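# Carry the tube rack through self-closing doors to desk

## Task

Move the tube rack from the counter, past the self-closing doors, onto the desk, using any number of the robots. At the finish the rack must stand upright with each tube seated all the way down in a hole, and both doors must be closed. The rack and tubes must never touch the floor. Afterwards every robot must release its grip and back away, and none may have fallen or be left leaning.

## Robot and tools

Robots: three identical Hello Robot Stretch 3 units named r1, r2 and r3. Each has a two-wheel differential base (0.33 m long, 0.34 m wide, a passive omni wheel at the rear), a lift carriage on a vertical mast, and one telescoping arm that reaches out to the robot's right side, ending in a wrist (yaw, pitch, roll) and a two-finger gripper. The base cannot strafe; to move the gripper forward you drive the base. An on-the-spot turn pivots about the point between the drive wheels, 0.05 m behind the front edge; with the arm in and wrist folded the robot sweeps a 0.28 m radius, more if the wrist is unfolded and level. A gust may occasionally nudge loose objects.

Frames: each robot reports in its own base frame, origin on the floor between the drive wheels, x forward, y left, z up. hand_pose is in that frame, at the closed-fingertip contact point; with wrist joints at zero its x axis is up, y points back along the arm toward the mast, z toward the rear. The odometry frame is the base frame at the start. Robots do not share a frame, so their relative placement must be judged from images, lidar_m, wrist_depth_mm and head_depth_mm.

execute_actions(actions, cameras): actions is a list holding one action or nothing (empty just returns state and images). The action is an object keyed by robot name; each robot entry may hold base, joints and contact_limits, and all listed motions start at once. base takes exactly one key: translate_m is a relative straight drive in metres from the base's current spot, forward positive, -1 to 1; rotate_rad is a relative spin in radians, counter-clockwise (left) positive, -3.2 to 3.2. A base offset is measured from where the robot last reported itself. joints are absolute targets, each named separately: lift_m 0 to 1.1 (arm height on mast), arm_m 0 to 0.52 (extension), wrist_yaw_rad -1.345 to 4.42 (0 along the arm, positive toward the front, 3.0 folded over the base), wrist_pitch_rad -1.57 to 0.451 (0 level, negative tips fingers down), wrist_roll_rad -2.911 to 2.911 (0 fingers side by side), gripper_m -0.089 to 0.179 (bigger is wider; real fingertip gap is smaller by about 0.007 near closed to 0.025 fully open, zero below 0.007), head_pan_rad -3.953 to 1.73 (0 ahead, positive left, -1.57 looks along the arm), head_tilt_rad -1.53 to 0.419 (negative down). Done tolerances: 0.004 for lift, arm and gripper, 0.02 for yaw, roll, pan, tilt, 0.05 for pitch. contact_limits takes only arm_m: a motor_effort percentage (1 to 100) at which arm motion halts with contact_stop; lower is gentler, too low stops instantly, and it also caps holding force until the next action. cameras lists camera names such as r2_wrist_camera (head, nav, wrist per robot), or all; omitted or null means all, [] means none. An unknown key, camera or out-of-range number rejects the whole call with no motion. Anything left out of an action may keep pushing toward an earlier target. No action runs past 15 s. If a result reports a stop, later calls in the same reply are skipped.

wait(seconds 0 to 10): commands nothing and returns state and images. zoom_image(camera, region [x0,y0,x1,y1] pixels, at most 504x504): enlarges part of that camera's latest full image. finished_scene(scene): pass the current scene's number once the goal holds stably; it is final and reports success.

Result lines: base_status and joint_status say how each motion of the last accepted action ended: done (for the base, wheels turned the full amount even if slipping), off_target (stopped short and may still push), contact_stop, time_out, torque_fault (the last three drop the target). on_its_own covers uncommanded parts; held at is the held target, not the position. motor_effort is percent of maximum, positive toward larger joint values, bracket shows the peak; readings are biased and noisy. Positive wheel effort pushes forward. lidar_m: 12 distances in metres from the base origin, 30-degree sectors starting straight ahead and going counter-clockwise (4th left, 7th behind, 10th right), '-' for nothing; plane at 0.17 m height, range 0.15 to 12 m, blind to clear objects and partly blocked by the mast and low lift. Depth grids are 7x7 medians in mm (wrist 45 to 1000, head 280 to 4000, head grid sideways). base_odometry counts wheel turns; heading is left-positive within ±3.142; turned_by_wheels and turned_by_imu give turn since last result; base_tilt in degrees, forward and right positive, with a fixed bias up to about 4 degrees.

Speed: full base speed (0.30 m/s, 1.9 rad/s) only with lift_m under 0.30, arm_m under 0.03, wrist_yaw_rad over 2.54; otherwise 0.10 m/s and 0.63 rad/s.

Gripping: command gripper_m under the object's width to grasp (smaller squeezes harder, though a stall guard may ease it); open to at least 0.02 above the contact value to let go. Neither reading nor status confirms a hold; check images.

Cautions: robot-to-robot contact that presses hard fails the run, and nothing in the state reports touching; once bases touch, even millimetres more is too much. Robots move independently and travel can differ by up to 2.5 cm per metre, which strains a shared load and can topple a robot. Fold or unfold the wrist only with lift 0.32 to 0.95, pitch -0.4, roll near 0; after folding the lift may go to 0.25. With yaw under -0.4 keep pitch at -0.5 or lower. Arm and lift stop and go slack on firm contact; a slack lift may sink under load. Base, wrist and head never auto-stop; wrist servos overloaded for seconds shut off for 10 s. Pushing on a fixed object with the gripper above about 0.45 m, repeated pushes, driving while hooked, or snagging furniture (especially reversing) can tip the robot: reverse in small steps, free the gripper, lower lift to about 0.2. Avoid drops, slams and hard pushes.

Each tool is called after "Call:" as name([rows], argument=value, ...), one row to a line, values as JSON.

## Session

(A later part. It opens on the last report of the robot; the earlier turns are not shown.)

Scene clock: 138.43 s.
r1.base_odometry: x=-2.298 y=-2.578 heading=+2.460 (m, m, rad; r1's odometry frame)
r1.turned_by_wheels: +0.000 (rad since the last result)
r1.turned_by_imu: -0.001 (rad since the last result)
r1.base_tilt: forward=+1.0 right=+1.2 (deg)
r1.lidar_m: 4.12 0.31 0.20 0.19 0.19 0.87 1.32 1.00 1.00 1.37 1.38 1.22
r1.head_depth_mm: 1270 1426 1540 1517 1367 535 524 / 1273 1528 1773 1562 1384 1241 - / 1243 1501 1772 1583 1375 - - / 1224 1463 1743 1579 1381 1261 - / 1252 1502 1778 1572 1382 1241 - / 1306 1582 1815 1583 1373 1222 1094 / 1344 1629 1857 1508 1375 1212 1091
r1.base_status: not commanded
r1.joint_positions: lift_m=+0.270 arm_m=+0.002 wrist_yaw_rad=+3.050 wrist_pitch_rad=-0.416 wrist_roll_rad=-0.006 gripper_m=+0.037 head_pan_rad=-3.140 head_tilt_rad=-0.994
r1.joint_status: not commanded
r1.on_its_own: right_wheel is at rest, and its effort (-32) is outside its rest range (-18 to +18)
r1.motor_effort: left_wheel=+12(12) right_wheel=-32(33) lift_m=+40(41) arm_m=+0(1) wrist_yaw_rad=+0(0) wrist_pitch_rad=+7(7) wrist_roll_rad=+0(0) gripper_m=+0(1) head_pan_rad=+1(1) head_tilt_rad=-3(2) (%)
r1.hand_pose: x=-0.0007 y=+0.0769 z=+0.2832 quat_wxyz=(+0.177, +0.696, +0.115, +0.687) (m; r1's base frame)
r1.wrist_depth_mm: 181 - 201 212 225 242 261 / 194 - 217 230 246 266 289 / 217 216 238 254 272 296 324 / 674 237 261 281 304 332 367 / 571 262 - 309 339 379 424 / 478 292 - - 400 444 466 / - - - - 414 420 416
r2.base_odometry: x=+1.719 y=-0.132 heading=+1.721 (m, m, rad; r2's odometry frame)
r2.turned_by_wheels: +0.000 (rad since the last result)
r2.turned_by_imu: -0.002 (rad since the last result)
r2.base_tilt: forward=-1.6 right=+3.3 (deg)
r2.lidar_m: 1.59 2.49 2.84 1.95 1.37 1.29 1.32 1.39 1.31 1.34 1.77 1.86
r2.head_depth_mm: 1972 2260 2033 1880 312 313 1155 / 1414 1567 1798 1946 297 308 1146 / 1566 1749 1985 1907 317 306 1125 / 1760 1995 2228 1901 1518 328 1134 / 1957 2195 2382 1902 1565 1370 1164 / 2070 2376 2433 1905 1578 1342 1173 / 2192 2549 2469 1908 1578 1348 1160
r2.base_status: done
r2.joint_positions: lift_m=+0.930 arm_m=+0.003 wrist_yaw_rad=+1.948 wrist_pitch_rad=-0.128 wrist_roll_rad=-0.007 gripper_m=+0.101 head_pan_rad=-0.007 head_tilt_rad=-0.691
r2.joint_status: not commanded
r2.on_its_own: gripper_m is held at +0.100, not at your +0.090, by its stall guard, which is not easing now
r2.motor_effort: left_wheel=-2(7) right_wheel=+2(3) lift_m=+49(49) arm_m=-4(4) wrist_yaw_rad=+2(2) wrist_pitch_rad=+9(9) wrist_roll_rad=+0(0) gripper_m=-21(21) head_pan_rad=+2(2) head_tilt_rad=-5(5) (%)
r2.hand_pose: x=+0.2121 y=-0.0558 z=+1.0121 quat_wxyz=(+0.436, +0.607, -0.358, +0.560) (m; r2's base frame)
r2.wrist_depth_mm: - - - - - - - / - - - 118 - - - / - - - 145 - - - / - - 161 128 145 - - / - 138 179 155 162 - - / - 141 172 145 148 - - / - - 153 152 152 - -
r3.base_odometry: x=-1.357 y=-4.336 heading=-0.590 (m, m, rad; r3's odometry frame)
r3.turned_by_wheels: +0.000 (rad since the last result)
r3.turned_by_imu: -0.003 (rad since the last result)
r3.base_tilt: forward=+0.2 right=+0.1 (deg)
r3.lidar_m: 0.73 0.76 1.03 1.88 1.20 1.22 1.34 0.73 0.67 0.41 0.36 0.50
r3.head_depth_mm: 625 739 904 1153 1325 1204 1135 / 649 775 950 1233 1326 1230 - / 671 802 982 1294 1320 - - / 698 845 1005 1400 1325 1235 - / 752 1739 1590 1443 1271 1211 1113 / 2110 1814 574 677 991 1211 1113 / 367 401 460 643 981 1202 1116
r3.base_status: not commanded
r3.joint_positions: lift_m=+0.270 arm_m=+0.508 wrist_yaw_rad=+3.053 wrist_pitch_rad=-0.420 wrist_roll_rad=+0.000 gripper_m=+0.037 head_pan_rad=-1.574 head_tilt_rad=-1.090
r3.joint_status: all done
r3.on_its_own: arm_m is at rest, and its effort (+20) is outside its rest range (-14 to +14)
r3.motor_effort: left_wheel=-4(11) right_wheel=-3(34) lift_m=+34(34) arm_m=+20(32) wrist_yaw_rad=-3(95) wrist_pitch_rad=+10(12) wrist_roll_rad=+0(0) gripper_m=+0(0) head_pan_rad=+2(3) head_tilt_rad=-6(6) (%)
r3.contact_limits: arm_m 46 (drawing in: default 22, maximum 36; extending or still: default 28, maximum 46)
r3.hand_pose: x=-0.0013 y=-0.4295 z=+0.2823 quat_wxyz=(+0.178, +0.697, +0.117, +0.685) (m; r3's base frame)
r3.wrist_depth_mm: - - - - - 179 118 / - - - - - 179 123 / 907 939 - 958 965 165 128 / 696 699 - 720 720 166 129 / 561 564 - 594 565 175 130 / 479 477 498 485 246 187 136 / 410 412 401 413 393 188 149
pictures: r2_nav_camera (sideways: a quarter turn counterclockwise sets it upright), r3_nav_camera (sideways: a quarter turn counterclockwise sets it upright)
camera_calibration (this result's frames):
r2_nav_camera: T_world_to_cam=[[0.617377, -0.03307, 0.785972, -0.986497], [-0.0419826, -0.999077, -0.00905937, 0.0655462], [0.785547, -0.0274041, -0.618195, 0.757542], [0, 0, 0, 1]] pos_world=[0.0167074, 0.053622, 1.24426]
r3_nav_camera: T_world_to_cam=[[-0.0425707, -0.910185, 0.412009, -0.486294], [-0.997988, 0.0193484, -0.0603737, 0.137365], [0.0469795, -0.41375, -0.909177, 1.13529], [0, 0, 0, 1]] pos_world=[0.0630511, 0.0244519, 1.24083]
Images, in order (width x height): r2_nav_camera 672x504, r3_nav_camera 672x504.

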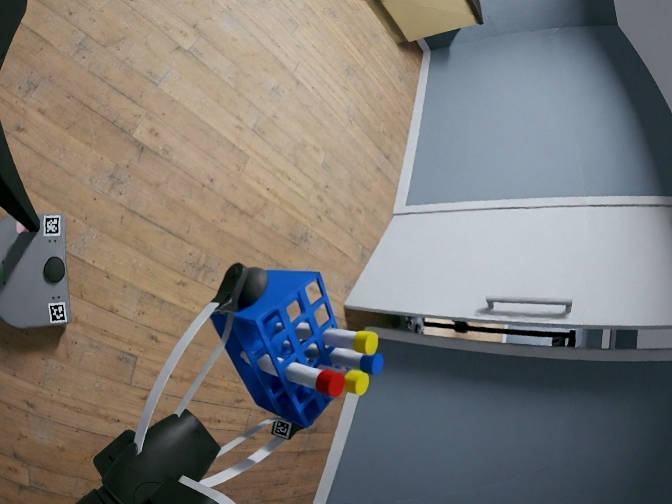

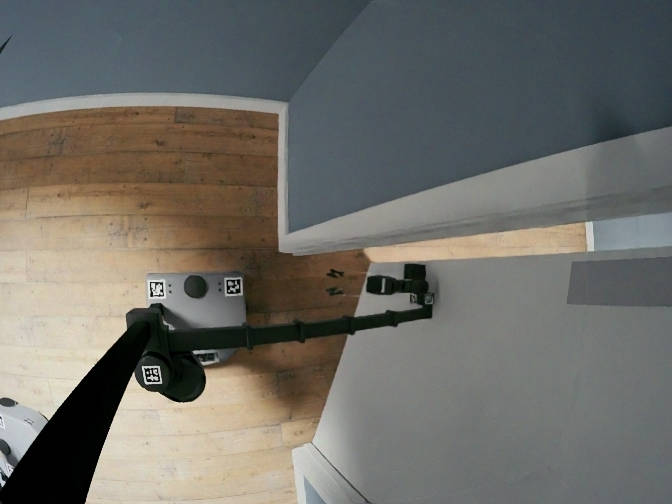

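Call:
execute_actions([
  {"r3":{"base":{"translate_m":-0.15}}},
], cameras=[])

Call:
execute_actions([
  {"r3":{"base":{"rotate_rad":-1.5},"joints":{"arm_m":0,"head_pan_rad":-0.5},"contact_limits":{"arm_m":40}}},
], cameras=[])

Call:
execute_actions([
  {"r3":{"base":{"translate_m":0.6}}},
], cameras=["r3_nav_camera","r2_nav_camera","r1_nav_camera"])

Scene clock: 142.40 s.
r1.base_odometry: x=-2.298 y=-2.578 heading=+2.460 (m, m, rad; r1's odometry frame)
r1.turned_by_wheels: +0.000 (rad since the last result)
r1.turned_by_imu: -0.001 (rad since the last result)
r1.base_tilt: forward=+1.0 right=+1.4 (deg)
r1.lidar_m: 4.13 0.31 0.20 0.19 0.19 0.87 1.32 0.94 1.52 1.37 1.37 1.22
r1.head_depth_mm: 1266 1426 1537 1516 1376 535 523 / 1270 1529 1778 1573 1375 1236 - / 1248 1499 1781 1574 1373 - - / 1231 1456 1748 1584 1372 1260 - / 1255 1519 1787 1588 1383 1244 - / 1313 1589 1811 1547 1386 1217 1094 / 1359 1643 1818 1439 1382 1212 1093
r1.base_status: not commanded
r1.joint_positions: lift_m=+0.270 arm_m=+0.002 wrist_yaw_rad=+3.050 wrist_pitch_rad=-0.416 wrist_roll_rad=-0.006 gripper_m=+0.037 head_pan_rad=-3.140 head_tilt_rad=-0.994
r1.joint_status: not commanded
r1.on_its_own: right_wheel is at rest, and its effort (-32) is outside its rest range (-18 to +18)
r1.motor_effort: left_wheel=+12(12) right_wheel=-32(32) lift_m=+40(40) arm_m=+0(0) wrist_yaw_rad=+1(1) wrist_pitch_rad=+7(8) wrist_roll_rad=-1(0) gripper_m=+0(0) head_pan_rad=+1(0) head_tilt_rad=-3(3) (%)
r1.hand_pose: x=-0.0007 y=+0.0769 z=+0.2832 quat_wxyz=(+0.177, +0.696, +0.115, +0.687) (m; r1's base frame)
r1.wrist_depth_mm: 180 - 200 212 226 242 261 / 195 - 217 230 247 267 290 / 217 217 238 252 273 296 324 / 661 236 263 279 303 332 367 / 564 263 - 307 343 380 422 / 479 293 - - 396 446 462 / - - - - 412 416 417
r2.base_odometry: x=+1.719 y=-0.132 heading=+1.721 (m, m, rad; r2's odometry frame)
r2.turned_by_wheels: +0.000 (rad since the last result)
r2.turned_by_imu: +0.000 (rad since the last result)
r2.base_tilt: forward=-1.6 right=+3.2 (deg)
r2.lidar_m: 1.57 2.50 2.84 1.95 1.37 1.30 1.33 1.39 1.31 1.34 1.76 1.85
r2.head_depth_mm: - 3142 2025 1876 312 313 1171 / 1382 1539 1775 1892 297 308 1142 / 1546 1727 1955 1886 318 305 1125 / 1738 1992 2242 1890 1528 328 1126 / 1937 2228 2381 1894 1576 1361 1173 / 2061 2380 2390 1915 1575 1344 1173 / 2180 2549 2438 1890 1570 1350 1175
r2.base_status: not commanded
r2.joint_positions: lift_m=+0.930 arm_m=+0.003 wrist_yaw_rad=+1.948 wrist_pitch_rad=-0.128 wrist_roll_rad=-0.007 gripper_m=+0.101 head_pan_rad=-0.007 head_tilt_rad=-0.691
r2.joint_status: not commanded
r2.on_its_own: gripper_m is held at +0.100, not at your +0.090, by its stall guard, which is not easing now
r2.motor_effort: left_wheel=-2(3) right_wheel=+3(2) lift_m=+49(50) arm_m=-4(4) wrist_yaw_rad=+2(2) wrist_pitch_rad=+9(9) wrist_roll_rad=+0(0) gripper_m=-21(22) head_pan_rad=+3(3) head_tilt_rad=-5(4) (%)
r2.hand_pose: x=+0.2121 y=-0.0558 z=+1.0121 quat_wxyz=(+0.436, +0.607, -0.358, +0.560) (m; r2's base frame)
r2.wrist_depth_mm: - - - - - - - / - - - 118 - - - / - - - 146 - - - / - - 161 129 145 - - / - 139 179 155 162 - - / - 141 173 145 148 - - / - - 153 152 152 - -
r3.base_odometry: x=-1.482 y=-4.253 heading=-0.589 (m, m, rad; r3's odometry frame)
r3.turned_by_wheels: +0.001 (rad since the last result)
r3.turned_by_imu: +0.166 (rad since the last result)
r3.base_tilt: forward=+0.1 right=+0.0 (deg)
r3.lidar_m: 0.85 0.94 1.48 1.62 1.08 1.25 0.81 0.64 0.63 0.67 0.41 0.59
r3.head_depth_mm: 605 705 843 1051 1293 1213 1133 / 639 753 914 1161 1325 1218 - / 675 809 965 1287 1333 1241 - / 722 876 1038 1406 1328 1235 - / 2032 1770 1610 1474 1305 1208 1114 / 2113 1835 1625 843 1110 1205 1108 / 2095 552 574 684 1148 1212 1113
r3.base_status: done
r3.joint_positions: lift_m=+0.270 arm_m=+0.508 wrist_yaw_rad=+3.052 wrist_pitch_rad=-0.420 wrist_roll_rad=+0.000 gripper_m=+0.037 head_pan_rad=-1.574 head_tilt_rad=-1.090
r3.joint_status: not commanded
r3.on_its_own: right_wheel is at rest, and its effort (-31) is outside its rest range (-18 to +18); arm_m is at rest, and its effort (+15) is outside its rest range (-14 to +14)
r3.motor_effort: left_wheel=+6(20) right_wheel=-31(78) lift_m=+33(34) arm_m=+15(21) wrist_yaw_rad=-2(3) wrist_pitch_rad=+10(10) wrist_roll_rad=+0(0) gripper_m=+0(0) head_pan_rad=+2(3) head_tilt_rad=-6(6) (%)
r3.hand_pose: x=-0.0011 y=-0.4301 z=+0.2823 quat_wxyz=(+0.179, +0.697, +0.116, +0.684) (m; r3's base frame)
r3.wrist_depth_mm: - - - - - - 952 / - - - - - - 199 / 893 920 - 940 970 - 191 / 698 698 - 716 736 744 189 / 560 575 - 576 596 564 172 / 468 477 495 490 505 280 173 / 409 412 399 412 409 254 184
pictures: none
No camera images: the call's "cameras" was empty. Leave "cameras" out to get every camera's image.

Scene clock: 147.33 s.
r1.base_odometry: x=-2.298 y=-2.578 heading=+2.460 (m, m, rad; r1's odometry frame)
r1.turned_by_wheels: +0.000 (rad since the last result)
r1.turned_by_imu: -0.001 (rad since the last result)
r1.base_tilt: forward=+0.9 right=+1.4 (deg)
r1.lidar_m: 4.13 0.31 0.20 0.19 0.19 0.87 1.32 1.09 1.05 1.37 1.38 1.22
r1.head_depth_mm: 1273 1432 1537 1511 1373 535 524 / 1272 1525 1778 1588 1378 1231 - / 1245 1494 1761 1583 1381 - - / 1225 1456 1748 1585 1370 1257 - / 1241 1502 1759 1584 1376 1240 - / 1253 1500 1762 1579 1380 1225 1095 / 1227 1461 1748 1437 1382 1219 1096
r1.base_status: not commanded
r1.joint_positions: lift_m=+0.270 arm_m=+0.002 wrist_yaw_rad=+3.050 wrist_pitch_rad=-0.416 wrist_roll_rad=-0.006 gripper_m=+0.037 head_pan_rad=-3.140 head_tilt_rad=-0.994
r1.joint_status: not commanded
r1.on_its_own: right_wheel is at rest, and its effort (-32) is outside its rest range (-18 to +18)
r1.motor_effort: left_wheel=+11(12) right_wheel=-32(32) lift_m=+40(41) arm_m=+0(0) wrist_yaw_rad=+0(0) wrist_pitch_rad=+7(8) wrist_roll_rad=+0(0) gripper_m=+0(0) head_pan_rad=+0(1) head_tilt_rad=-4(4) (%)
r1.hand_pose: x=-0.0007 y=+0.0769 z=+0.2832 quat_wxyz=(+0.177, +0.696, +0.115, +0.687) (m; r1's base frame)
r1.wrist_depth_mm: 180 - 201 212 226 243 260 / 194 - 217 230 247 265 289 / 217 217 238 254 271 298 324 / 663 237 262 278 303 330 369 / 571 262 - 305 339 377 427 / 483 294 - - 398 443 468 / - - - - 414 415 415
r2.base_odometry: x=+1.719 y=-0.132 heading=+1.721 (m, m, rad; r2's odometry frame)
r2.turned_by_wheels: +0.000 (rad since the last result)
r2.turned_by_imu: +0.000 (rad since the last result)
r2.base_tilt: forward=-1.6 right=+3.3 (deg)
r2.lidar_m: 1.89 2.49 2.84 1.95 1.36 1.30 1.33 1.39 1.31 1.34 1.77 1.86
r2.head_depth_mm: 1571 1740 1981 1908 312 314 1169 / 1659 1851 2101 1961 297 308 1145 / 1743 1951 2184 1923 318 306 1118 / 1816 2081 2311 1896 1539 328 1128 / 1939 2223 2389 1919 1565 1358 1165 / 2070 2379 2423 1903 1587 1340 1164 / 2199 2573 2438 1900 1582 1338 1163
r2.base_status: not commanded
r2.joint_positions: lift_m=+0.930 arm_m=+0.003 wrist_yaw_rad=+1.948 wrist_pitch_rad=-0.128 wrist_roll_rad=-0.007 gripper_m=+0.101 head_pan_rad=-0.007 head_tilt_rad=-0.691
r2.joint_status: not commanded
r2.on_its_own: gripper_m is held at +0.100, not at your +0.090, by its stall guard, which is not easing now
r2.motor_effort: left_wheel=-3(2) right_wheel=+2(3) lift_m=+49(50) arm_m=-4(4) wrist_yaw_rad=+2(2) wrist_pitch_rad=+9(9) wrist_roll_rad=+0(0) gripper_m=-21(22) head_pan_rad=+2(3) head_tilt_rad=-4(4) (%)
r2.hand_pose: x=+0.2121 y=-0.0558 z=+1.0121 quat_wxyz=(+0.436, +0.607, -0.358, +0.560) (m; r2's base frame)
r2.wrist_depth_mm: - - - - - - - / - - - 118 - - - / - - - 147 - - - / - - 160 129 144 - - / - 139 178 155 162 - - / - 141 173 145 148 - - / - - 153 152 152 - -
r3.base_odometry: x=-1.482 y=-4.253 heading=-2.089 (m, m, rad; r3's odometry frame)
r3.turned_by_wheels: -1.500 (rad since the last result)
r3.turned_by_imu: -1.305 (rad since the last result)
r3.base_tilt: forward=+0.1 right=+0.0 (deg)
r3.lidar_m: 0.40 0.43 0.83 0.84 1.07 1.89 1.09 1.13 1.26 0.67 0.46 0.43
r3.head_depth_mm: 418 506 649 894 1288 1214 1116 / 411 501 635 872 1276 1220 - / 408 495 627 852 1270 1229 - / 403 488 618 837 1272 1206 1159 / 400 479 605 814 1246 1208 1130 / 394 473 596 800 1129 1197 1110 / 390 465 585 751 908 1198 1112
r3.base_status: done
r3.joint_positions: lift_m=+0.270 arm_m=+0.000 wrist_yaw_rad=+3.052 wrist_pitch_rad=-0.419 wrist_roll_rad=+0.000 gripper_m=+0.037 head_pan_rad=-0.503 head_tilt_rad=-1.094
r3.joint_status: all done
r3.motor_effort: left_wheel=+2(43) right_wheel=-3(100) lift_m=+33(33) arm_m=-5(15) wrist_yaw_rad=-3(25) wrist_pitch_rad=+10(11) wrist_roll_rad=+0(0) gripper_m=+0(1) head_pan_rad=+2(52) head_tilt_rad=-4(6) (%)
r3.contact_limits: arm_m 36 (drawing in: default 22, maximum 36; extending or still: default 28, maximum 46)
r3.hand_pose: x=-0.0013 y=+0.0780 z=+0.2823 quat_wxyz=(+0.178, +0.697, +0.116, +0.685) (m; r3's base frame)
r3.wrist_depth_mm: - - 895 817 762 708 646 / - - 958 898 814 746 637 / 891 912 952 919 874 810 618 / 700 703 725 725 729 741 567 / 566 570 - 579 586 586 534 / 474 490 - - 499 493 479 / - - - - 406 421 422
pictures: none
No camera images: the call's "cameras" was empty. Leave "cameras" out to get every camera's image.

Scene clock: 151.23 s.
r1.base_odometry: x=-2.298 y=-2.578 heading=+2.460 (m, m, rad; r1's odometry frame)
r1.turned_by_wheels: +0.000 (rad since the last result)
r1.turned_by_imu: -0.001 (rad since the last result)
r1.base_tilt: forward=+0.9 right=+1.3 (deg)
r1.lidar_m: 4.10 0.31 0.20 0.19 0.19 0.87 1.32 1.40 1.53 1.37 1.37 1.22
r1.head_depth_mm: 1267 1433 1547 1526 1367 535 523 / 1267 1522 1771 1584 1357 1235 - / 1250 1490 1759 1571 1372 - - / 1225 1456 1747 1580 1374 1258 - / 1242 1501 1776 1584 1377 1242 - / 1250 1486 1767 1585 1378 1223 1094 / 1237 1449 1716 1576 1378 1226 1100
r1.base_status: not commanded
r1.joint_positions: lift_m=+0.270 arm_m=+0.002 wrist_yaw_rad=+3.050 wrist_pitch_rad=-0.416 wrist_roll_rad=-0.006 gripper_m=+0.037 head_pan_rad=-3.140 head_tilt_rad=-0.994
r1.joint_status: not commanded
r1.on_its_own: right_wheel is at rest, and its effort (-32) is outside its rest range (-18 to +18)
r1.motor_effort: left_wheel=+12(12) right_wheel=-32(32) lift_m=+40(40) arm_m=+0(0) wrist_yaw_rad=+0(0) wrist_pitch_rad=+8(7) wrist_roll_rad=+0(0) gripper_m=+0(0) head_pan_rad=+0(0) head_tilt_rad=-4(4) (%)
r1.hand_pose: x=-0.0007 y=+0.0769 z=+0.2832 quat_wxyz=(+0.177, +0.696, +0.115, +0.687) (m; r1's base frame)
r1.wrist_depth_mm: 180 - 200 211 225 241 260 / 194 - 218 230 247 266 289 / 217 216 238 252 272 294 323 / 666 235 262 278 303 332 370 / 571 261 - 307 343 381 428 / 478 294 - - 397 443 467 / - - - - 411 418 418
r2.base_odometry: x=+1.719 y=-0.132 heading=+1.721 (m, m, rad; r2's odometry frame)
r2.turned_by_wheels: +0.000 (rad since the last result)
r2.turned_by_imu: +0.000 (rad since the last result)
r2.base_tilt: forward=-1.6 right=+3.3 (deg)
r2.lidar_m: 1.90 2.50 2.84 1.96 1.37 1.30 1.32 1.39 1.31 1.34 1.77 1.85
r2.head_depth_mm: 1573 1779 1997 1900 313 313 1168 / 1668 1867 2091 1933 297 307 1141 / 1724 1959 2197 1885 317 305 1119 / 1835 2077 2296 1914 1531 328 1123 / 1949 2209 2356 1915 1573 1362 1166 / 2031 2362 2435 1896 1572 1338 1175 / 2193 2528 2445 1891 1576 1335 1173
r2.base_status: not commanded
r2.joint_positions: lift_m=+0.930 arm_m=+0.003 wrist_yaw_rad=+1.948 wrist_pitch_rad=-0.128 wrist_roll_rad=-0.007 gripper_m=+0.101 head_pan_rad=-0.007 head_tilt_rad=-0.691
r2.joint_status: not commanded
r2.on_its_own: gripper_m is held at +0.100, not at your +0.090, by its stall guard, which is not easing now
r2.motor_effort: left_wheel=-2(2) right_wheel=+2(3) lift_m=+49(50) arm_m=-4(4) wrist_yaw_rad=+2(2) wrist_pitch_rad=+9(9) wrist_roll_rad=+0(0) gripper_m=-22(21) head_pan_rad=+2(3) head_tilt_rad=-4(4) (%)
r2.hand_pose: x=+0.2121 y=-0.0558 z=+1.0121 quat_wxyz=(+0.436, +0.607, -0.358, +0.560) (m; r2's base frame)
r2.wrist_depth_mm: - - - - - - - / - - - 118 - - - / - - - 147 - - - / - - 161 129 145 - - / - 139 179 155 162 - - / - 141 173 145 148 - - / - - 152 153 152 - -
r3.base_odometry: x=-1.779 y=-4.774 heading=-2.088 (m, m, rad; r3's odometry frame)
r3.turned_by_wheels: +0.001 (rad since the last result)
r3.turned_by_imu: -0.085 (rad since the last result)
r3.base_tilt: forward=+0.0 right=+0.0 (deg)
r3.lidar_m: - - 0.29 0.70 0.85 1.62 1.43 1.46 0.78 0.20 0.15 -
r3.head_depth_mm: - - - - 340 908 1127 / - - - - 322 612 - / - - - - 306 524 - / - - - - - 487 1151 / - - - - - 426 961 / - - - - - 380 470 / - - - - - 309 318
r3.base_status: translate_m off_target (by the wheels' count: +0.5998 of +0.6000)
r3.joint_positions: lift_m=+0.270 arm_m=+0.000 wrist_yaw_rad=+3.045 wrist_pitch_rad=-0.419 wrist_roll_rad=-0.001 gripper_m=+0.037 head_pan_rad=-0.500 head_tilt_rad=-1.092
r3.joint_status: not commanded
r3.on_its_own: left_wheel is at rest, and its effort (+31) is outside its rest range (-18 to +18); right_wheel is at rest, and its effort (+26) is outside its rest range (-18 to +18)
r3.motor_effort: left_wheel=+31(66) right_wheel=+26(100) lift_m=+34(38) arm_m=+2(13) wrist_yaw_rad=+4(46) wrist_pitch_rad=+10(12) wrist_roll_rad=+1(0) gripper_m=+0(1) head_pan_rad=+0(2) head_tilt_rad=-5(7) (%)
r3.hand_pose: x=+0.0003 y=+0.0786 z=+0.2825 quat_wxyz=(+0.180, +0.697, +0.114, +0.684) (m; r3's base frame)
r3.wrist_depth_mm: 818 - 716 690 599 110 104 / 909 866 793 753 408 117 110 / 907 890 838 792 175 127 114 / 696 695 711 713 157 139 120 / 565 571 596 578 168 151 129 / 472 496 - - 179 165 141 / - - - - 220 176 147
pictures: r1_nav_camera (sideways: a quarter turn counterclockwise sets it upright), r2_nav_camera (sideways: a quarter turn counterclockwise sets it upright), r3_nav_camera (sideways: a quarter turn counterclockwise sets it upright)
camera_calibration (this result's frames):
r1_nav_camera: T_world_to_cam=[[-0.8103, -0.0637095, 0.582542, -0.713266], [-0.0816807, 0.996648, -0.0046177, 0.0600714], [-0.580295, -0.0513241, -0.812788, 1.01511], [0, 0, 0, 1]] pos_world=[0.0160093, -0.0532123, 1.24085]
r2_nav_camera: T_world_to_cam=[[0.617377, -0.0330698, 0.785972, -0.986497], [-0.0419822, -0.999077, -0.00905937, 0.0655462], [0.785547, -0.0274038, -0.618195, 0.757542], [0, 0, 0, 1]] pos_world=[0.0167074, 0.0536221, 1.24426]
r3_nav_camera: T_world_to_cam=[[0.780262, -0.471706, 0.410712, -0.489623], [-0.492956, -0.867959, -0.0603501, 0.134253], [0.384948, -0.155374, -0.909766, 1.13399], [0, 0, 0, 1]] pos_world=[0.0116868, 0.0617608, 1.24086]
Images, in order (width x height): r1_nav_camera 672x504, r2_nav_camera 672x504, r3_nav_camera 672x504.

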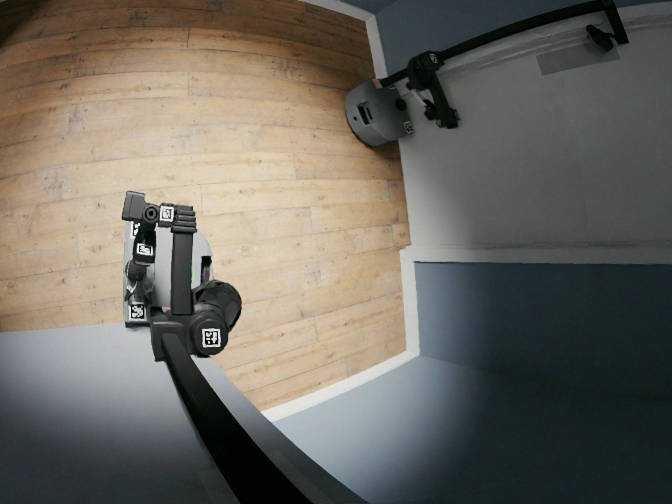

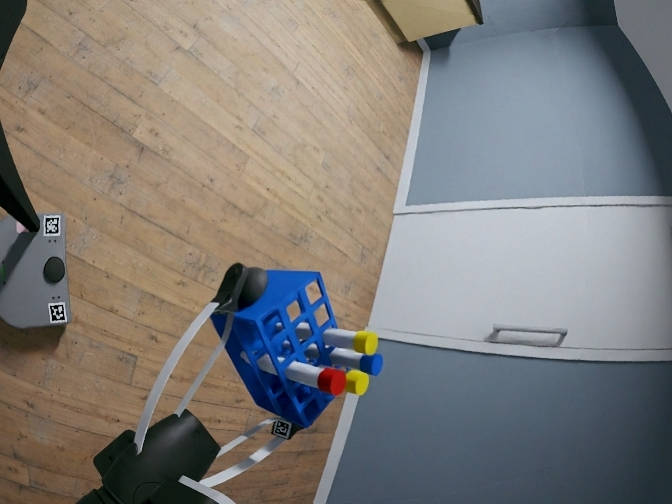

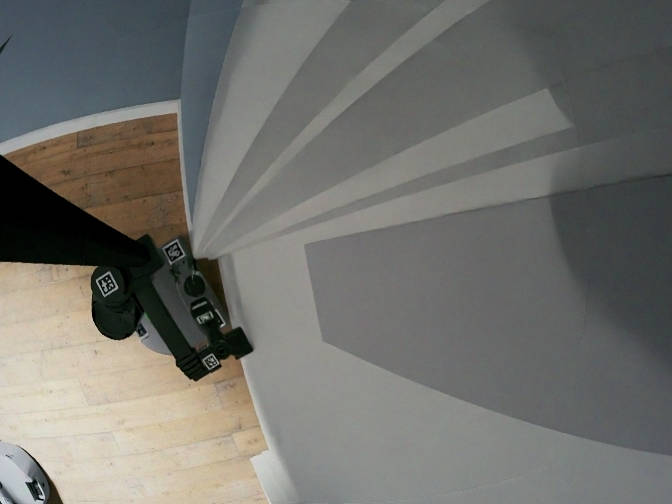

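Call:
execute_actions([
  {"r3":{"base":{"translate_m":-0.2}}},
], cameras=[])

Call:
execute_actions([
  {"r3":{"base":{"rotate_rad":1.5},"joints":{"head_pan_rad":-1.57}}},
], cameras=[])

Call:
execute_actions([
  {"r3":{"base":{"translate_m":-0.25}}},
], cameras=["r3_nav_camera"])

Scene clock: 155.00 s.
r1.base_odometry: x=-2.298 y=-2.578 heading=+2.460 (m, m, rad; r1's odometry frame)
r1.turned_by_wheels: +0.000 (rad since the last result)
r1.turned_by_imu: -0.001 (rad since the last result)
r1.base_tilt: forward=+0.9 right=+1.4 (deg)
r1.lidar_m: 4.12 0.31 0.20 0.19 0.19 0.87 1.32 1.23 1.21 1.37 1.38 1.22
r1.head_depth_mm: 1263 1435 1541 1527 1372 536 523 / 1269 1531 1762 1579 1366 1234 - / 1253 1499 1761 1574 1371 - - / 1222 1461 1744 1566 1379 1266 - / 1245 1503 1766 1574 1376 1241 - / 1255 1482 1766 1587 1371 1227 1095 / 1225 1449 1735 1514 1379 1220 1093
r1.base_status: not commanded
r1.joint_positions: lift_m=+0.270 arm_m=+0.002 wrist_yaw_rad=+3.050 wrist_pitch_rad=-0.416 wrist_roll_rad=-0.006 gripper_m=+0.037 head_pan_rad=-3.140 head_tilt_rad=-0.994
r1.joint_status: not commanded
r1.on_its_own: right_wheel is at rest, and its effort (-32) is outside its rest range (-18 to +18)
r1.motor_effort: left_wheel=+12(12) right_wheel=-32(32) lift_m=+40(40) arm_m=+0(0) wrist_yaw_rad=+0(0) wrist_pitch_rad=+8(8) wrist_roll_rad=+0(0) gripper_m=+0(1) head_pan_rad=+0(0) head_tilt_rad=-4(3) (%)
r1.hand_pose: x=-0.0007 y=+0.0769 z=+0.2832 quat_wxyz=(+0.177, +0.696, +0.115, +0.687) (m; r1's base frame)
r1.wrist_depth_mm: 180 - 200 212 226 242 261 / 195 - 218 231 247 267 288 / 217 216 237 251 273 296 324 / 668 236 261 276 303 329 368 / 570 262 - 307 342 382 426 / 487 294 - - 398 443 468 / - - - - 414 417 415
r2.base_odometry: x=+1.719 y=-0.132 heading=+1.721 (m, m, rad; r2's odometry frame)
r2.turned_by_wheels: +0.000 (rad since the last result)
r2.turned_by_imu: +0.000 (rad since the last result)
r2.base_tilt: forward=-1.6 right=+3.2 (deg)
r2.lidar_m: 1.90 2.50 2.84 1.95 1.37 1.30 1.33 1.38 1.31 1.34 1.77 1.86
r2.head_depth_mm: 1589 1740 1966 1895 312 313 1166 / 1664 1852 2115 1962 297 308 1141 / 1740 1964 2188 1897 318 305 1129 / 1831 2060 2318 1886 1537 328 1125 / 1941 2189 2367 1906 1571 1373 1156 / 2073 2364 2446 1899 1563 1333 1168 / 2164 2587 2447 1917 1581 1348 1168
r2.base_status: not commanded
r2.joint_positions: lift_m=+0.930 arm_m=+0.003 wrist_yaw_rad=+1.948 wrist_pitch_rad=-0.128 wrist_roll_rad=-0.007 gripper_m=+0.101 head_pan_rad=-0.007 head_tilt_rad=-0.691
r2.joint_status: not commanded
r2.on_its_own: gripper_m is held at +0.100, not at your +0.090, by its stall guard, which is not easing now
r2.motor_effort: left_wheel=-2(3) right_wheel=+3(3) lift_m=+49(50) arm_m=-4(4) wrist_yaw_rad=+2(2) wrist_pitch_rad=+9(9) wrist_roll_rad=+0(0) gripper_m=-21(21) head_pan_rad=+3(3) head_tilt_rad=-4(4) (%)
r2.hand_pose: x=+0.2121 y=-0.0558 z=+1.0121 quat_wxyz=(+0.436, +0.607, -0.358, +0.560) (m; r2's base frame)
r2.wrist_depth_mm: - - - - - - - / - - - 118 - - - / - - - 147 - - - / - - 161 129 145 - - / - 139 179 154 162 - - / - 141 173 145 148 - - / - - 153 152 152 - -
r3.base_odometry: x=-1.680 y=-4.600 heading=-2.088 (m, m, rad; r3's odometry frame)
r3.turned_by_wheels: +0.000 (rad since the last result)
r3.turned_by_imu: +0.001 (rad since the last result)
r3.base_tilt: forward=+0.1 right=+0.0 (deg)
r3.lidar_m: 0.28 0.26 0.51 0.77 0.93 1.77 1.23 1.27 1.32 0.53 0.33 0.30
r3.head_depth_mm: 297 353 454 640 1083 1213 1113 / 294 342 438 610 994 1222 - / 290 333 422 579 922 1220 - / - 323 409 552 856 1214 1153 / - 315 395 528 799 1194 1123 / - 308 383 506 746 1089 1113 / - 303 369 487 624 845 1113
r3.base_status: done
r3.joint_positions: lift_m=+0.270 arm_m=+0.000 wrist_yaw_rad=+3.048 wrist_pitch_rad=-0.419 wrist_roll_rad=-0.001 gripper_m=+0.037 head_pan_rad=-0.500 head_tilt_rad=-1.092
r3.joint_status: not commanded
r3.motor_effort: left_wheel=+0(19) right_wheel=+0(16) lift_m=+34(34) arm_m=+2(2) wrist_yaw_rad=+1(4) wrist_pitch_rad=+10(10) wrist_roll_rad=+1(1) gripper_m=+0(0) head_pan_rad=-1(0) head_tilt_rad=-5(5) (%)
r3.hand_pose: x=-0.0003 y=+0.0787 z=+0.2825 quat_wxyz=(+0.179, +0.697, +0.115, +0.685) (m; r3's base frame)
r3.wrist_depth_mm: 880 - 796 755 703 652 361 / - 962 852 802 746 620 346 / 920 912 883 845 838 584 330 / 704 700 715 715 737 551 324 / 565 570 591 584 588 487 311 / 473 493 - - 502 467 282 / - - - - 406 410 276
pictures: none
No camera images: the call's "cameras" was empty. Leave "cameras" out to get every camera's image.

Scene clock: 157.27 s.
r1.base_odometry: x=-2.298 y=-2.578 heading=+2.460 (m, m, rad; r1's odometry frame)
r1.turned_by_wheels: +0.000 (rad since the last result)
r1.turned_by_imu: +0.000 (rad since the last result)
r1.base_tilt: forward=+1.0 right=+1.5 (deg)
r1.lidar_m: 4.12 0.31 0.20 0.19 0.19 0.87 1.32 1.10 1.53 1.37 1.37 1.22
r1.head_depth_mm: 1261 1432 1548 1519 1368 534 524 / 1269 1532 1766 1570 1382 1238 - / 1249 1500 1758 1577 1375 - - / 1226 1460 1747 1582 1373 1258 - / 1238 1509 1784 1583 1376 1240 - / 1253 1487 1768 1585 1372 1224 1093 / 1231 1463 1673 1514 1364 1218 1092
r1.base_status: not commanded
r1.joint_positions: lift_m=+0.270 arm_m=+0.002 wrist_yaw_rad=+3.050 wrist_pitch_rad=-0.416 wrist_roll_rad=-0.006 gripper_m=+0.037 head_pan_rad=-3.140 head_tilt_rad=-0.994
r1.joint_status: not commanded
r1.on_its_own: right_wheel is at rest, and its effort (-32) is outside its rest range (-18 to +18)
r1.motor_effort: left_wheel=+12(12) right_wheel=-32(33) lift_m=+40(40) arm_m=+0(1) wrist_yaw_rad=+1(0) wrist_pitch_rad=+7(7) wrist_roll_rad=-1(1) gripper_m=+0(0) head_pan_rad=+1(1) head_tilt_rad=-3(4) (%)
r1.hand_pose: x=-0.0007 y=+0.0769 z=+0.2832 quat_wxyz=(+0.177, +0.696, +0.115, +0.687) (m; r1's base frame)
r1.wrist_depth_mm: 180 - 200 212 225 242 261 / 194 - 217 229 247 266 289 / 217 217 237 253 273 295 322 / 661 237 263 278 304 333 367 / 551 264 - 306 344 380 424 / 481 294 - - 394 445 462 / - - - - 414 419 417
r2.base_odometry: x=+1.719 y=-0.132 heading=+1.721 (m, m, rad; r2's odometry frame)
r2.turned_by_wheels: +0.000 (rad since the last result)
r2.turned_by_imu: +0.000 (rad since the last result)
r2.base_tilt: forward=-1.6 right=+3.3 (deg)
r2.lidar_m: 1.90 2.50 2.84 1.95 1.37 1.29 1.33 1.39 1.31 1.34 1.77 1.85
r2.head_depth_mm: 1577 1773 1960 1889 312 313 1171 / 1668 1835 2092 1956 297 308 1141 / 1746 1980 2197 1903 318 306 1130 / 1829 2068 2277 1892 1539 328 1123 / 1948 2207 2370 1901 1554 1352 1161 / 2076 2359 2419 1914 1574 1347 1171 / 2208 2526 2408 1915 1592 1347 1171
r2.base_status: not commanded
r2.joint_positions: lift_m=+0.930 arm_m=+0.003 wrist_yaw_rad=+1.948 wrist_pitch_rad=-0.128 wrist_roll_rad=-0.007 gripper_m=+0.101 head_pan_rad=-0.007 head_tilt_rad=-0.691
r2.joint_status: not commanded
r2.on_its_own: gripper_m is held at +0.100, not at your +0.090, by its stall guard, which is not easing now
r2.motor_effort: left_wheel=-2(3) right_wheel=+3(3) lift_m=+49(50) arm_m=-4(4) wrist_yaw_rad=+2(2) wrist_pitch_rad=+9(9) wrist_roll_rad=+0(0) gripper_m=-21(22) head_pan_rad=+3(2) head_tilt_rad=-5(5) (%)
r2.hand_pose: x=+0.2121 y=-0.0558 z=+1.0121 quat_wxyz=(+0.436, +0.607, -0.358, +0.560) (m; r2's base frame)
r2.wrist_depth_mm: - - - - - - - / - - - 118 - - - / - - - 147 - - - / - - 161 129 145 - - / - 139 179 155 162 - - / - 141 173 145 148 - - / - - 153 152 152 - -
r3.base_odometry: x=-1.680 y=-4.600 heading=-0.589 (m, m, rad; r3's odometry frame)
r3.turned_by_wheels: +1.500 (rad since the last result)
r3.turned_by_imu: +1.478 (rad since the last result)
r3.base_tilt: forward=+0.1 right=+0.0 (deg)
r3.lidar_m: 0.77 0.89 1.54 1.23 1.25 1.32 0.61 0.35 0.30 0.30 0.26 0.44
r3.head_depth_mm: - 307 377 490 705 1176 1121 / - 315 391 516 754 1184 - / 287 323 403 542 808 1191 - / 291 334 418 567 870 - - / 295 344 438 578 800 1173 1121 / 295 333 391 470 670 1195 1110 / - 296 329 433 799 1208 1104
r3.base_status: done
r3.joint_positions: lift_m=+0.270 arm_m=+0.000 wrist_yaw_rad=+3.048 wrist_pitch_rad=-0.419 wrist_roll_rad=-0.001 gripper_m=+0.037 head_pan_rad=-1.563 head_tilt_rad=-1.092
r3.joint_status: all done
r3.motor_effort: left_wheel=-1(7) right_wheel=+3(15) lift_m=+34(34) arm_m=+2(1) wrist_yaw_rad=+2(2) wrist_pitch_rad=+10(10) wrist_roll_rad=+1(0) gripper_m=+0(1) head_pan_rad=-4(47) head_tilt_rad=-5(5) (%)
r3.hand_pose: x=-0.0003 y=+0.0787 z=+0.2825 quat_wxyz=(+0.179, +0.697, +0.115, +0.685) (m; r3's base frame)
r3.wrist_depth_mm: - - - - - - - / - - - - - - - / 930 921 937 956 986 - 945 / 696 703 718 717 728 731 748 / 565 569 604 573 594 595 610 / 474 494 - - 497 494 494 / - - - - 403 425 426
pictures: none
No camera images: the call's "cameras" was empty. Leave "cameras" out to get every camera's image.

Scene clock: 159.87 s.
r1.base_odometry: x=-2.298 y=-2.578 heading=+2.460 (m, m, rad; r1's odometry frame)
r1.turned_by_wheels: +0.000 (rad since the last result)
r1.turned_by_imu: -0.001 (rad since the last result)
r1.base_tilt: forward=+1.0 right=+1.4 (deg)
r1.lidar_m: 4.13 0.31 0.20 0.19 0.19 0.86 1.32 1.07 1.53 1.37 1.37 1.22
r1.head_depth_mm: 1276 1437 1556 1520 1367 534 523 / 1272 1527 1784 1583 1371 1238 - / 1246 1489 1764 1584 1373 - - / 1222 1464 1740 1578 1372 1258 - / 1242 1511 1778 1584 1380 1241 - / 1258 1435 1601 1550 1375 1225 1091 / 1232 1365 1417 1550 1384 1222 1091
r1.base_status: not commanded
r1.joint_positions: lift_m=+0.270 arm_m=+0.002 wrist_yaw_rad=+3.050 wrist_pitch_rad=-0.416 wrist_roll_rad=-0.006 gripper_m=+0.037 head_pan_rad=-3.140 head_tilt_rad=-0.994
r1.joint_status: not commanded
r1.on_its_own: right_wheel is at rest, and its effort (-32) is outside its rest range (-18 to +18)
r1.motor_effort: left_wheel=+12(12) right_wheel=-32(32) lift_m=+40(41) arm_m=+0(0) wrist_yaw_rad=+0(0) wrist_pitch_rad=+7(8) wrist_roll_rad=+0(0) gripper_m=+0(0) head_pan_rad=+1(0) head_tilt_rad=-4(3) (%)
r1.hand_pose: x=-0.0007 y=+0.0769 z=+0.2832 quat_wxyz=(+0.177, +0.696, +0.115, +0.687) (m; r1's base frame)
r1.wrist_depth_mm: 181 - 201 212 226 242 262 / 195 - 218 230 246 265 290 / 217 217 237 252 271 295 322 / 660 235 262 277 302 333 368 / 569 262 - 307 340 379 427 / 477 293 - - 399 443 472 / - - - - 413 418 416
r2.base_odometry: x=+1.719 y=-0.132 heading=+1.721 (m, m, rad; r2's odometry frame)
r2.turned_by_wheels: +0.000 (rad since the last result)
r2.turned_by_imu: +0.000 (rad since the last result)
r2.base_tilt: forward=-1.6 right=+3.3 (deg)
r2.lidar_m: 1.90 2.49 2.84 1.96 1.37 1.29 1.33 1.38 1.31 1.34 1.76 1.85
r2.head_depth_mm: 1587 1752 1977 1890 312 314 1166 / 1657 1856 2113 1942 297 307 1146 / 1762 1989 2189 1889 318 305 1119 / 1847 2099 2338 1899 1542 328 1121 / 1943 2208 2364 1921 1570 1355 1172 / 2073 2369 2430 1907 1572 1340 1163 / 2176 2553 2441 1908 1568 1348 1176
r2.base_status: not commanded
r2.joint_positions: lift_m=+0.930 arm_m=+0.003 wrist_yaw_rad=+1.948 wrist_pitch_rad=-0.128 wrist_roll_rad=-0.007 gripper_m=+0.101 head_pan_rad=-0.007 head_tilt_rad=-0.691
r2.joint_status: not commanded
r2.on_its_own: gripper_m is held at +0.100, not at your +0.090, by its stall guard, which is not easing now
r2.motor_effort: left_wheel=-3(2) right_wheel=+2(3) lift_m=+49(50) arm_m=-4(4) wrist_yaw_rad=+2(2) wrist_pitch_rad=+9(9) wrist_roll_rad=+0(0) gripper_m=-21(22) head_pan_rad=+2(3) head_tilt_rad=-4(5) (%)
r2.hand_pose: x=+0.2121 y=-0.0558 z=+1.0121 quat_wxyz=(+0.436, +0.607, -0.358, +0.560) (m; r2's base frame)
r2.wrist_depth_mm: - - - - - - - / - - - 118 - - - / - - - 147 - - - / - - 161 129 144 - - / - 139 178 154 162 - - / - 141 173 145 148 - - / - - 152 152 152 - -
r3.base_odometry: x=-1.888 y=-4.461 heading=-0.589 (m, m, rad; r3's odometry frame)
r3.turned_by_wheels: +0.000 (rad since the last result)
r3.turned_by_imu: +0.001 (rad since the last result)
r3.base_tilt: forward=+0.1 right=+0.1 (deg)
r3.lidar_m: 1.01 1.16 2.01 1.19 1.25 1.08 0.48 0.27 0.24 0.24 0.27 0.43
r3.head_depth_mm: - - 300 372 531 938 1134 / - - 306 388 570 986 - / - - 311 408 610 895 - / - - 318 429 660 - - / - - 331 453 716 1191 1115 / - 292 345 478 785 1211 1114 / - 297 359 510 866 1175 1108
r3.base_status: done
r3.joint_positions: lift_m=+0.270 arm_m=+0.000 wrist_yaw_rad=+3.048 wrist_pitch_rad=-0.419 wrist_roll_rad=-0.001 gripper_m=+0.037 head_pan_rad=-1.564 head_tilt_rad=-1.092
r3.joint_status: not commanded
r3.motor_effort: left_wheel=-1(8) right_wheel=+3(7) lift_m=+34(34) arm_m=+2(2) wrist_yaw_rad=+2(2) wrist_pitch_rad=+10(10) wrist_roll_rad=+1(1) gripper_m=+0(0) head_pan_rad=-4(4) head_tilt_rad=-5(5) (%)
r3.hand_pose: x=-0.0003 y=+0.0787 z=+0.2825 quat_wxyz=(+0.179, +0.697, +0.115, +0.685) (m; r3's base frame)
r3.wrist_depth_mm: - - - - - - - / - - - - - - - / 908 922 913 960 942 - - / 691 698 719 723 734 742 750 / 562 562 602 583 592 593 599 / 475 491 - - 500 493 495 / - - - - 407 423 425
pictures: r3_nav_camera (sideways: a quarter turn counterclockwise sets it upright)
camera_calibration (this result's frames):
r3_nav_camera: T_world_to_cam=[[-0.033406, -0.911151, 0.410716, -0.484666], [-0.998133, 0.00939128, -0.0603502, 0.137335], [0.051131, -0.411965, -0.909764, 1.13603], [0, 0, 0, 1]] pos_world=[0.0628015, 0.0251103, 1.24086]
Images, in order (width x height): r3_nav_camera 672x504.

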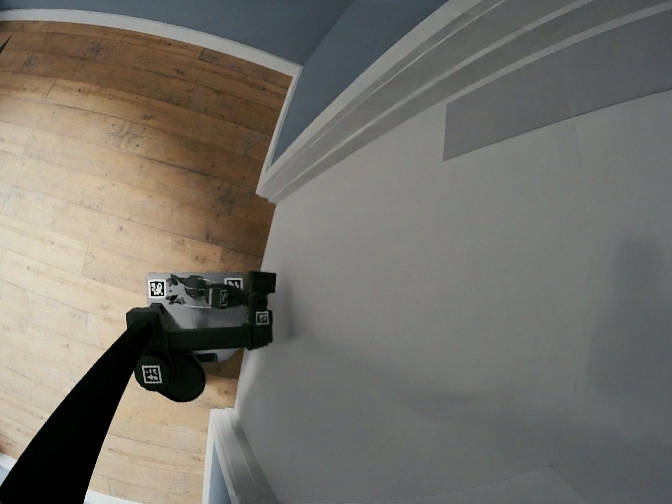

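Touching, a bit central. Forward slightly and push.

Call:
execute_actions([
  {"r3":{"base":{"translate_m":0.11}}},
], cameras=[])

Call:
execute_actions([
  {"r3":{"joints":{"arm_m":0.51},"contact_limits":{"arm_m":63}}},
], cameras=["r3_nav_camera"])

Scene clock: 162.00 s.
r1.base_odometry: x=-2.298 y=-2.578 heading=+2.460 (m, m, rad; r1's odometry frame)
r1.turned_by_wheels: +0.000 (rad since the last result)
r1.turned_by_imu: +0.000 (rad since the last result)
r1.base_tilt: forward=+1.0 right=+1.4 (deg)
r1.lidar_m: 4.13 0.31 0.20 0.19 0.19 0.87 1.32 1.08 1.53 1.37 1.37 1.22
r1.head_depth_mm: 1259 1432 1547 1530 1384 534 523 / 1275 1531 1744 1569 1378 1238 - / 1246 1493 1766 1579 1367 - - / 1220 1468 1744 1585 1380 1262 - / 1239 1505 1771 1572 1383 1240 - / 1252 1495 1735 1564 1385 1229 1093 / 1236 1425 1510 1517 1376 1220 1089
r1.base_status: not commanded
r1.joint_positions: lift_m=+0.270 arm_m=+0.002 wrist_yaw_rad=+3.050 wrist_pitch_rad=-0.416 wrist_roll_rad=-0.006 gripper_m=+0.037 head_pan_rad=-3.140 head_tilt_rad=-0.994
r1.joint_status: not commanded
r1.on_its_own: right_wheel is at rest, and its effort (-32) is outside its rest range (-18 to +18)
r1.motor_effort: left_wheel=+11(12) right_wheel=-32(32) lift_m=+40(41) arm_m=+0(0) wrist_yaw_rad=+0(1) wrist_pitch_rad=+7(7) wrist_roll_rad=+0(0) gripper_m=+0(0) head_pan_rad=+0(0) head_tilt_rad=-3(3) (%)
r1.hand_pose: x=-0.0007 y=+0.0769 z=+0.2832 quat_wxyz=(+0.177, +0.696, +0.115, +0.687) (m; r1's base frame)
r1.wrist_depth_mm: 180 - 200 212 227 243 260 / 195 - 217 230 248 263 289 / 217 216 238 252 273 296 322 / 669 237 262 278 303 330 366 / 562 263 - 308 341 381 428 / 480 291 - - 397 442 467 / - - - - 415 416 416
r2.base_odometry: x=+1.719 y=-0.132 heading=+1.721 (m, m, rad; r2's odometry frame)
r2.turned_by_wheels: +0.000 (rad since the last result)
r2.turned_by_imu: +0.000 (rad since the last result)
r2.base_tilt: forward=-1.6 right=+3.3 (deg)
r2.lidar_m: 1.91 2.50 2.83 1.96 1.37 1.30 1.33 1.39 1.31 1.35 1.76 1.85
r2.head_depth_mm: 1581 1766 1975 1887 312 313 1160 / 1671 1867 2074 1952 297 308 1143 / 1735 1970 2190 1894 318 306 1121 / 1837 2100 2310 1893 1527 328 1128 / 1933 2204 2363 1901 1564 1373 1157 / 2072 2383 2414 1910 1569 1339 1170 / 2195 2592 2449 1902 1580 1342 1172
r2.base_status: not commanded
r2.joint_positions: lift_m=+0.930 arm_m=+0.003 wrist_yaw_rad=+1.948 wrist_pitch_rad=-0.128 wrist_roll_rad=-0.007 gripper_m=+0.101 head_pan_rad=-0.007 head_tilt_rad=-0.691
r2.joint_status: not commanded
r2.on_its_own: gripper_m is held at +0.100, not at your +0.090, by its stall guard, which is not easing now
r2.motor_effort: left_wheel=-2(3) right_wheel=+3(3) lift_m=+49(50) arm_m=-4(4) wrist_yaw_rad=+2(2) wrist_pitch_rad=+9(9) wrist_roll_rad=+0(0) gripper_m=-21(23) head_pan_rad=+3(3) head_tilt_rad=-5(5) (%)
r2.hand_pose: x=+0.2121 y=-0.0558 z=+1.0121 quat_wxyz=(+0.436, +0.607, -0.358, +0.560) (m; r2's base frame)
r2.wrist_depth_mm: - - - - - - - / - - - 118 - - - / - - - 147 - - - / - - 160 129 145 - - / - 139 179 155 162 - - / - 141 173 145 148 - - / - - 153 152 152 - -
r3.base_odometry: x=-1.797 y=-4.522 heading=-0.589 (m, m, rad; r3's odometry frame)
r3.turned_by_wheels: +0.000 (rad since the last result)
r3.turned_by_imu: +0.000 (rad since the last result)
r3.base_tilt: forward=+0.1 right=+0.1 (deg)
r3.lidar_m: 0.90 1.04 1.81 1.20 1.22 1.19 0.53 0.30 0.26 0.26 0.31 0.34
r3.head_depth_mm: - - 326 424 607 1078 1135 / - 291 338 444 649 1120 - / - 296 350 465 699 1024 - / - 300 363 491 753 - - / - 304 377 517 818 1196 1120 / - 310 394 547 878 1191 1114 / - 316 409 582 746 1177 1105
r3.base_status: done
r3.joint_positions: lift_m=+0.270 arm_m=+0.000 wrist_yaw_rad=+3.048 wrist_pitch_rad=-0.419 wrist_roll_rad=-0.001 gripper_m=+0.037 head_pan_rad=-1.564 head_tilt_rad=-1.092
r3.joint_status: not commanded
r3.motor_effort: left_wheel=-1(7) right_wheel=+3(12) lift_m=+34(34) arm_m=+2(2) wrist_yaw_rad=+1(2) wrist_pitch_rad=+10(10) wrist_roll_rad=+0(1) gripper_m=+0(0) head_pan_rad=-2(3) head_tilt_rad=-5(5) (%)
r3.hand_pose: x=-0.0003 y=+0.0787 z=+0.2825 quat_wxyz=(+0.179, +0.697, +0.115, +0.685) (m; r3's base frame)
r3.wrist_depth_mm: - - - - - - - / - - - - - - - / 914 911 928 945 959 - - / 696 716 713 722 733 747 731 / 567 568 589 585 588 594 600 / 474 495 - - 498 495 488 / - - - - 411 425 422
pictures: none
No camera images: the call's "cameras" was empty. Leave "cameras" out to get every camera's image.

Scene clock: 167.80 s.
r1.base_odometry: x=-2.298 y=-2.578 heading=+2.460 (m, m, rad; r1's odometry frame)
r1.turned_by_wheels: +0.000 (rad since the last result)
r1.turned_by_imu: -0.001 (rad since the last result)
r1.base_tilt: forward=+1.0 right=+1.4 (deg)
r1.lidar_m: 4.12 0.31 0.20 0.19 0.19 0.86 1.32 1.09 1.53 1.37 1.38 1.22
r1.head_depth_mm: 1260 1429 1541 1527 1376 534 523 / 1269 1528 1771 1565 1373 1234 - / 1246 1491 1755 1582 1370 - - / 1223 1458 1747 1571 1375 1256 - / 1259 1510 1778 1578 1382 1237 - / 1332 1607 1820 1581 1373 1221 1091 / 1373 1608 1550 1522 1379 1220 1090
r1.base_status: not commanded
r1.joint_positions: lift_m=+0.270 arm_m=+0.002 wrist_yaw_rad=+3.050 wrist_pitch_rad=-0.416 wrist_roll_rad=-0.006 gripper_m=+0.037 head_pan_rad=-3.140 head_tilt_rad=-0.994
r1.joint_status: not commanded
r1.on_its_own: right_wheel is at rest, and its effort (-32) is outside its rest range (-18 to +18)
r1.motor_effort: left_wheel=+12(12) right_wheel=-32(32) lift_m=+40(40) arm_m=+0(0) wrist_yaw_rad=-1(0) wrist_pitch_rad=+8(7) wrist_roll_rad=-1(0) gripper_m=+0(1) head_pan_rad=+0(0) head_tilt_rad=-3(3) (%)
r1.hand_pose: x=-0.0007 y=+0.0769 z=+0.2832 quat_wxyz=(+0.177, +0.696, +0.115, +0.687) (m; r1's base frame)
r1.wrist_depth_mm: 180 - 201 211 227 242 261 / 196 - 216 230 246 266 289 / 216 217 238 251 270 295 324 / 663 236 262 278 302 334 367 / 567 263 - 307 343 380 427 / 487 293 - - 394 443 465 / - - - - 413 420 418
r2.base_odometry: x=+1.719 y=-0.132 heading=+1.721 (m, m, rad; r2's odometry frame)
r2.turned_by_wheels: +0.000 (rad since the last result)
r2.turned_by_imu: +0.000 (rad since the last result)
r2.base_tilt: forward=-1.6 right=+3.2 (deg)
r2.lidar_m: 1.53 2.50 2.84 1.95 1.37 1.30 1.32 1.38 1.31 1.35 1.77 1.86
r2.head_depth_mm: - 3132 1952 1890 312 313 1163 / 1333 1508 1748 1891 297 308 1141 / 1509 1679 1909 1918 318 306 1125 / 1735 1942 2209 1907 1528 328 1117 / 1929 2226 2345 1890 1571 1366 1162 / 2060 2356 2403 1915 1580 1346 1169 / 2184 2516 2412 1907 1581 1344 1174
r2.base_status: not commanded
r2.joint_positions: lift_m=+0.930 arm_m=+0.003 wrist_yaw_rad=+1.948 wrist_pitch_rad=-0.128 wrist_roll_rad=-0.007 gripper_m=+0.101 head_pan_rad=-0.007 head_tilt_rad=-0.691
r2.joint_status: not commanded
r2.on_its_own: gripper_m is held at +0.100, not at your +0.090, by its stall guard, which is not easing now
r2.motor_effort: left_wheel=-2(2) right_wheel=+3(3) lift_m=+49(50) arm_m=-4(4) wrist_yaw_rad=+2(2) wrist_pitch_rad=+9(9) wrist_roll_rad=+0(0) gripper_m=-21(22) head_pan_rad=+2(2) head_tilt_rad=-4(5) (%)
r2.hand_pose: x=+0.2121 y=-0.0558 z=+1.0121 quat_wxyz=(+0.436, +0.607, -0.358, +0.560) (m; r2's base frame)
r2.wrist_depth_mm: - - - - - - - / - - - 118 - - - / - - - 147 - - - / - - 161 129 145 - - / - 139 179 155 162 - - / - 141 173 145 147 - - / - - 153 152 152 - -
r3.base_odometry: x=-1.797 y=-4.522 heading=-0.587 (m, m, rad; r3's odometry frame)
r3.turned_by_wheels: +0.002 (rad since the last result)
r3.turned_by_imu: +0.206 (rad since the last result)
r3.base_tilt: forward=+0.2 right=+0.1 (deg)
r3.lidar_m: 0.91 1.19 2.05 1.20 1.27 0.94 0.54 0.50 0.51 0.42 0.33 0.61
r3.head_depth_mm: 563 640 742 883 1084 1204 1126 / 623 717 851 1040 1275 1224 - / 2058 1783 989 1227 1330 - - / 2131 1825 1671 1443 1318 1236 - / 2093 1827 1616 1467 1287 1211 1117 / 2087 1821 602 651 858 1209 1117 / 377 396 455 552 1051 1207 1104
r3.base_status: not commanded
r3.joint_positions: lift_m=+0.270 arm_m=+0.509 wrist_yaw_rad=+3.050 wrist_pitch_rad=-0.419 wrist_roll_rad=-0.001 gripper_m=+0.037 head_pan_rad=-1.567 head_tilt_rad=-1.092
r3.joint_status: all done
r3.on_its_own: left_wheel is at rest, and its effort (+19) is outside its rest range (-18 to +18); right_wheel is at rest, and its effort (-62) is outside its rest range (-18 to +18)
r3.motor_effort: left_wheel=+19(41) right_wheel=-62(100) lift_m=+33(42) arm_m=+7(46) wrist_yaw_rad=+0(2) wrist_pitch_rad=+10(12) wrist_roll_rad=+1(1) gripper_m=+0(0) head_pan_rad=-2(3) head_tilt_rad=-5(6) (%)
r3.contact_limits: arm_m 46 (drawing in: default 22, maximum 36; extending or still: default 28, maximum 46)
r3.hand_pose: x=-0.0007 y=-0.4308 z=+0.2823 quat_wxyz=(+0.179, +0.697, +0.116, +0.685) (m; r3's base frame)
r3.wrist_depth_mm: - - - - - 183 131 / - - - - - 190 139 / 905 941 - 964 964 179 149 / 688 722 - 728 734 180 161 / 567 563 - 590 579 193 178 / 476 482 488 484 277 213 200 / 410 411 402 416 398 239 223
pictures: r3_nav_camera (sideways: a quarter turn counterclockwise sets it upright)
camera_calibration (this result's frames):
r3_nav_camera: T_world_to_cam=[[-0.0368071, -0.911022, 0.410711, -0.484639], [-0.998091, 0.0131176, -0.0603501, 0.137334], [0.0495927, -0.412148, -0.909766, 1.13604], [0, 0, 0, 1]] pos_world=[0.0628948, 0.0248988, 1.24086]
Images, in order (width x height): r3_nav_camera 672x504.

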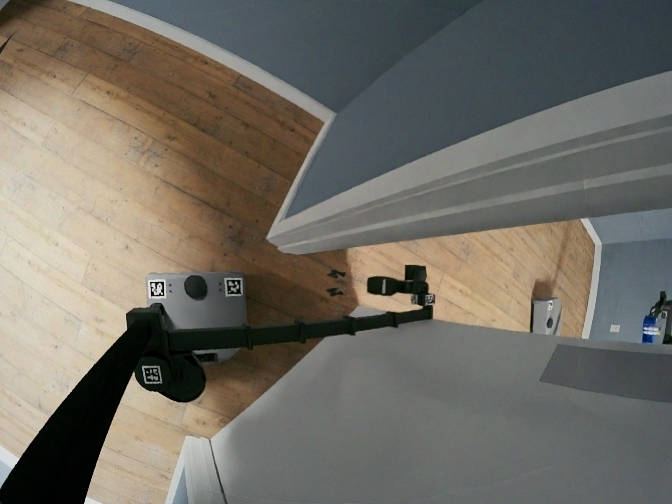

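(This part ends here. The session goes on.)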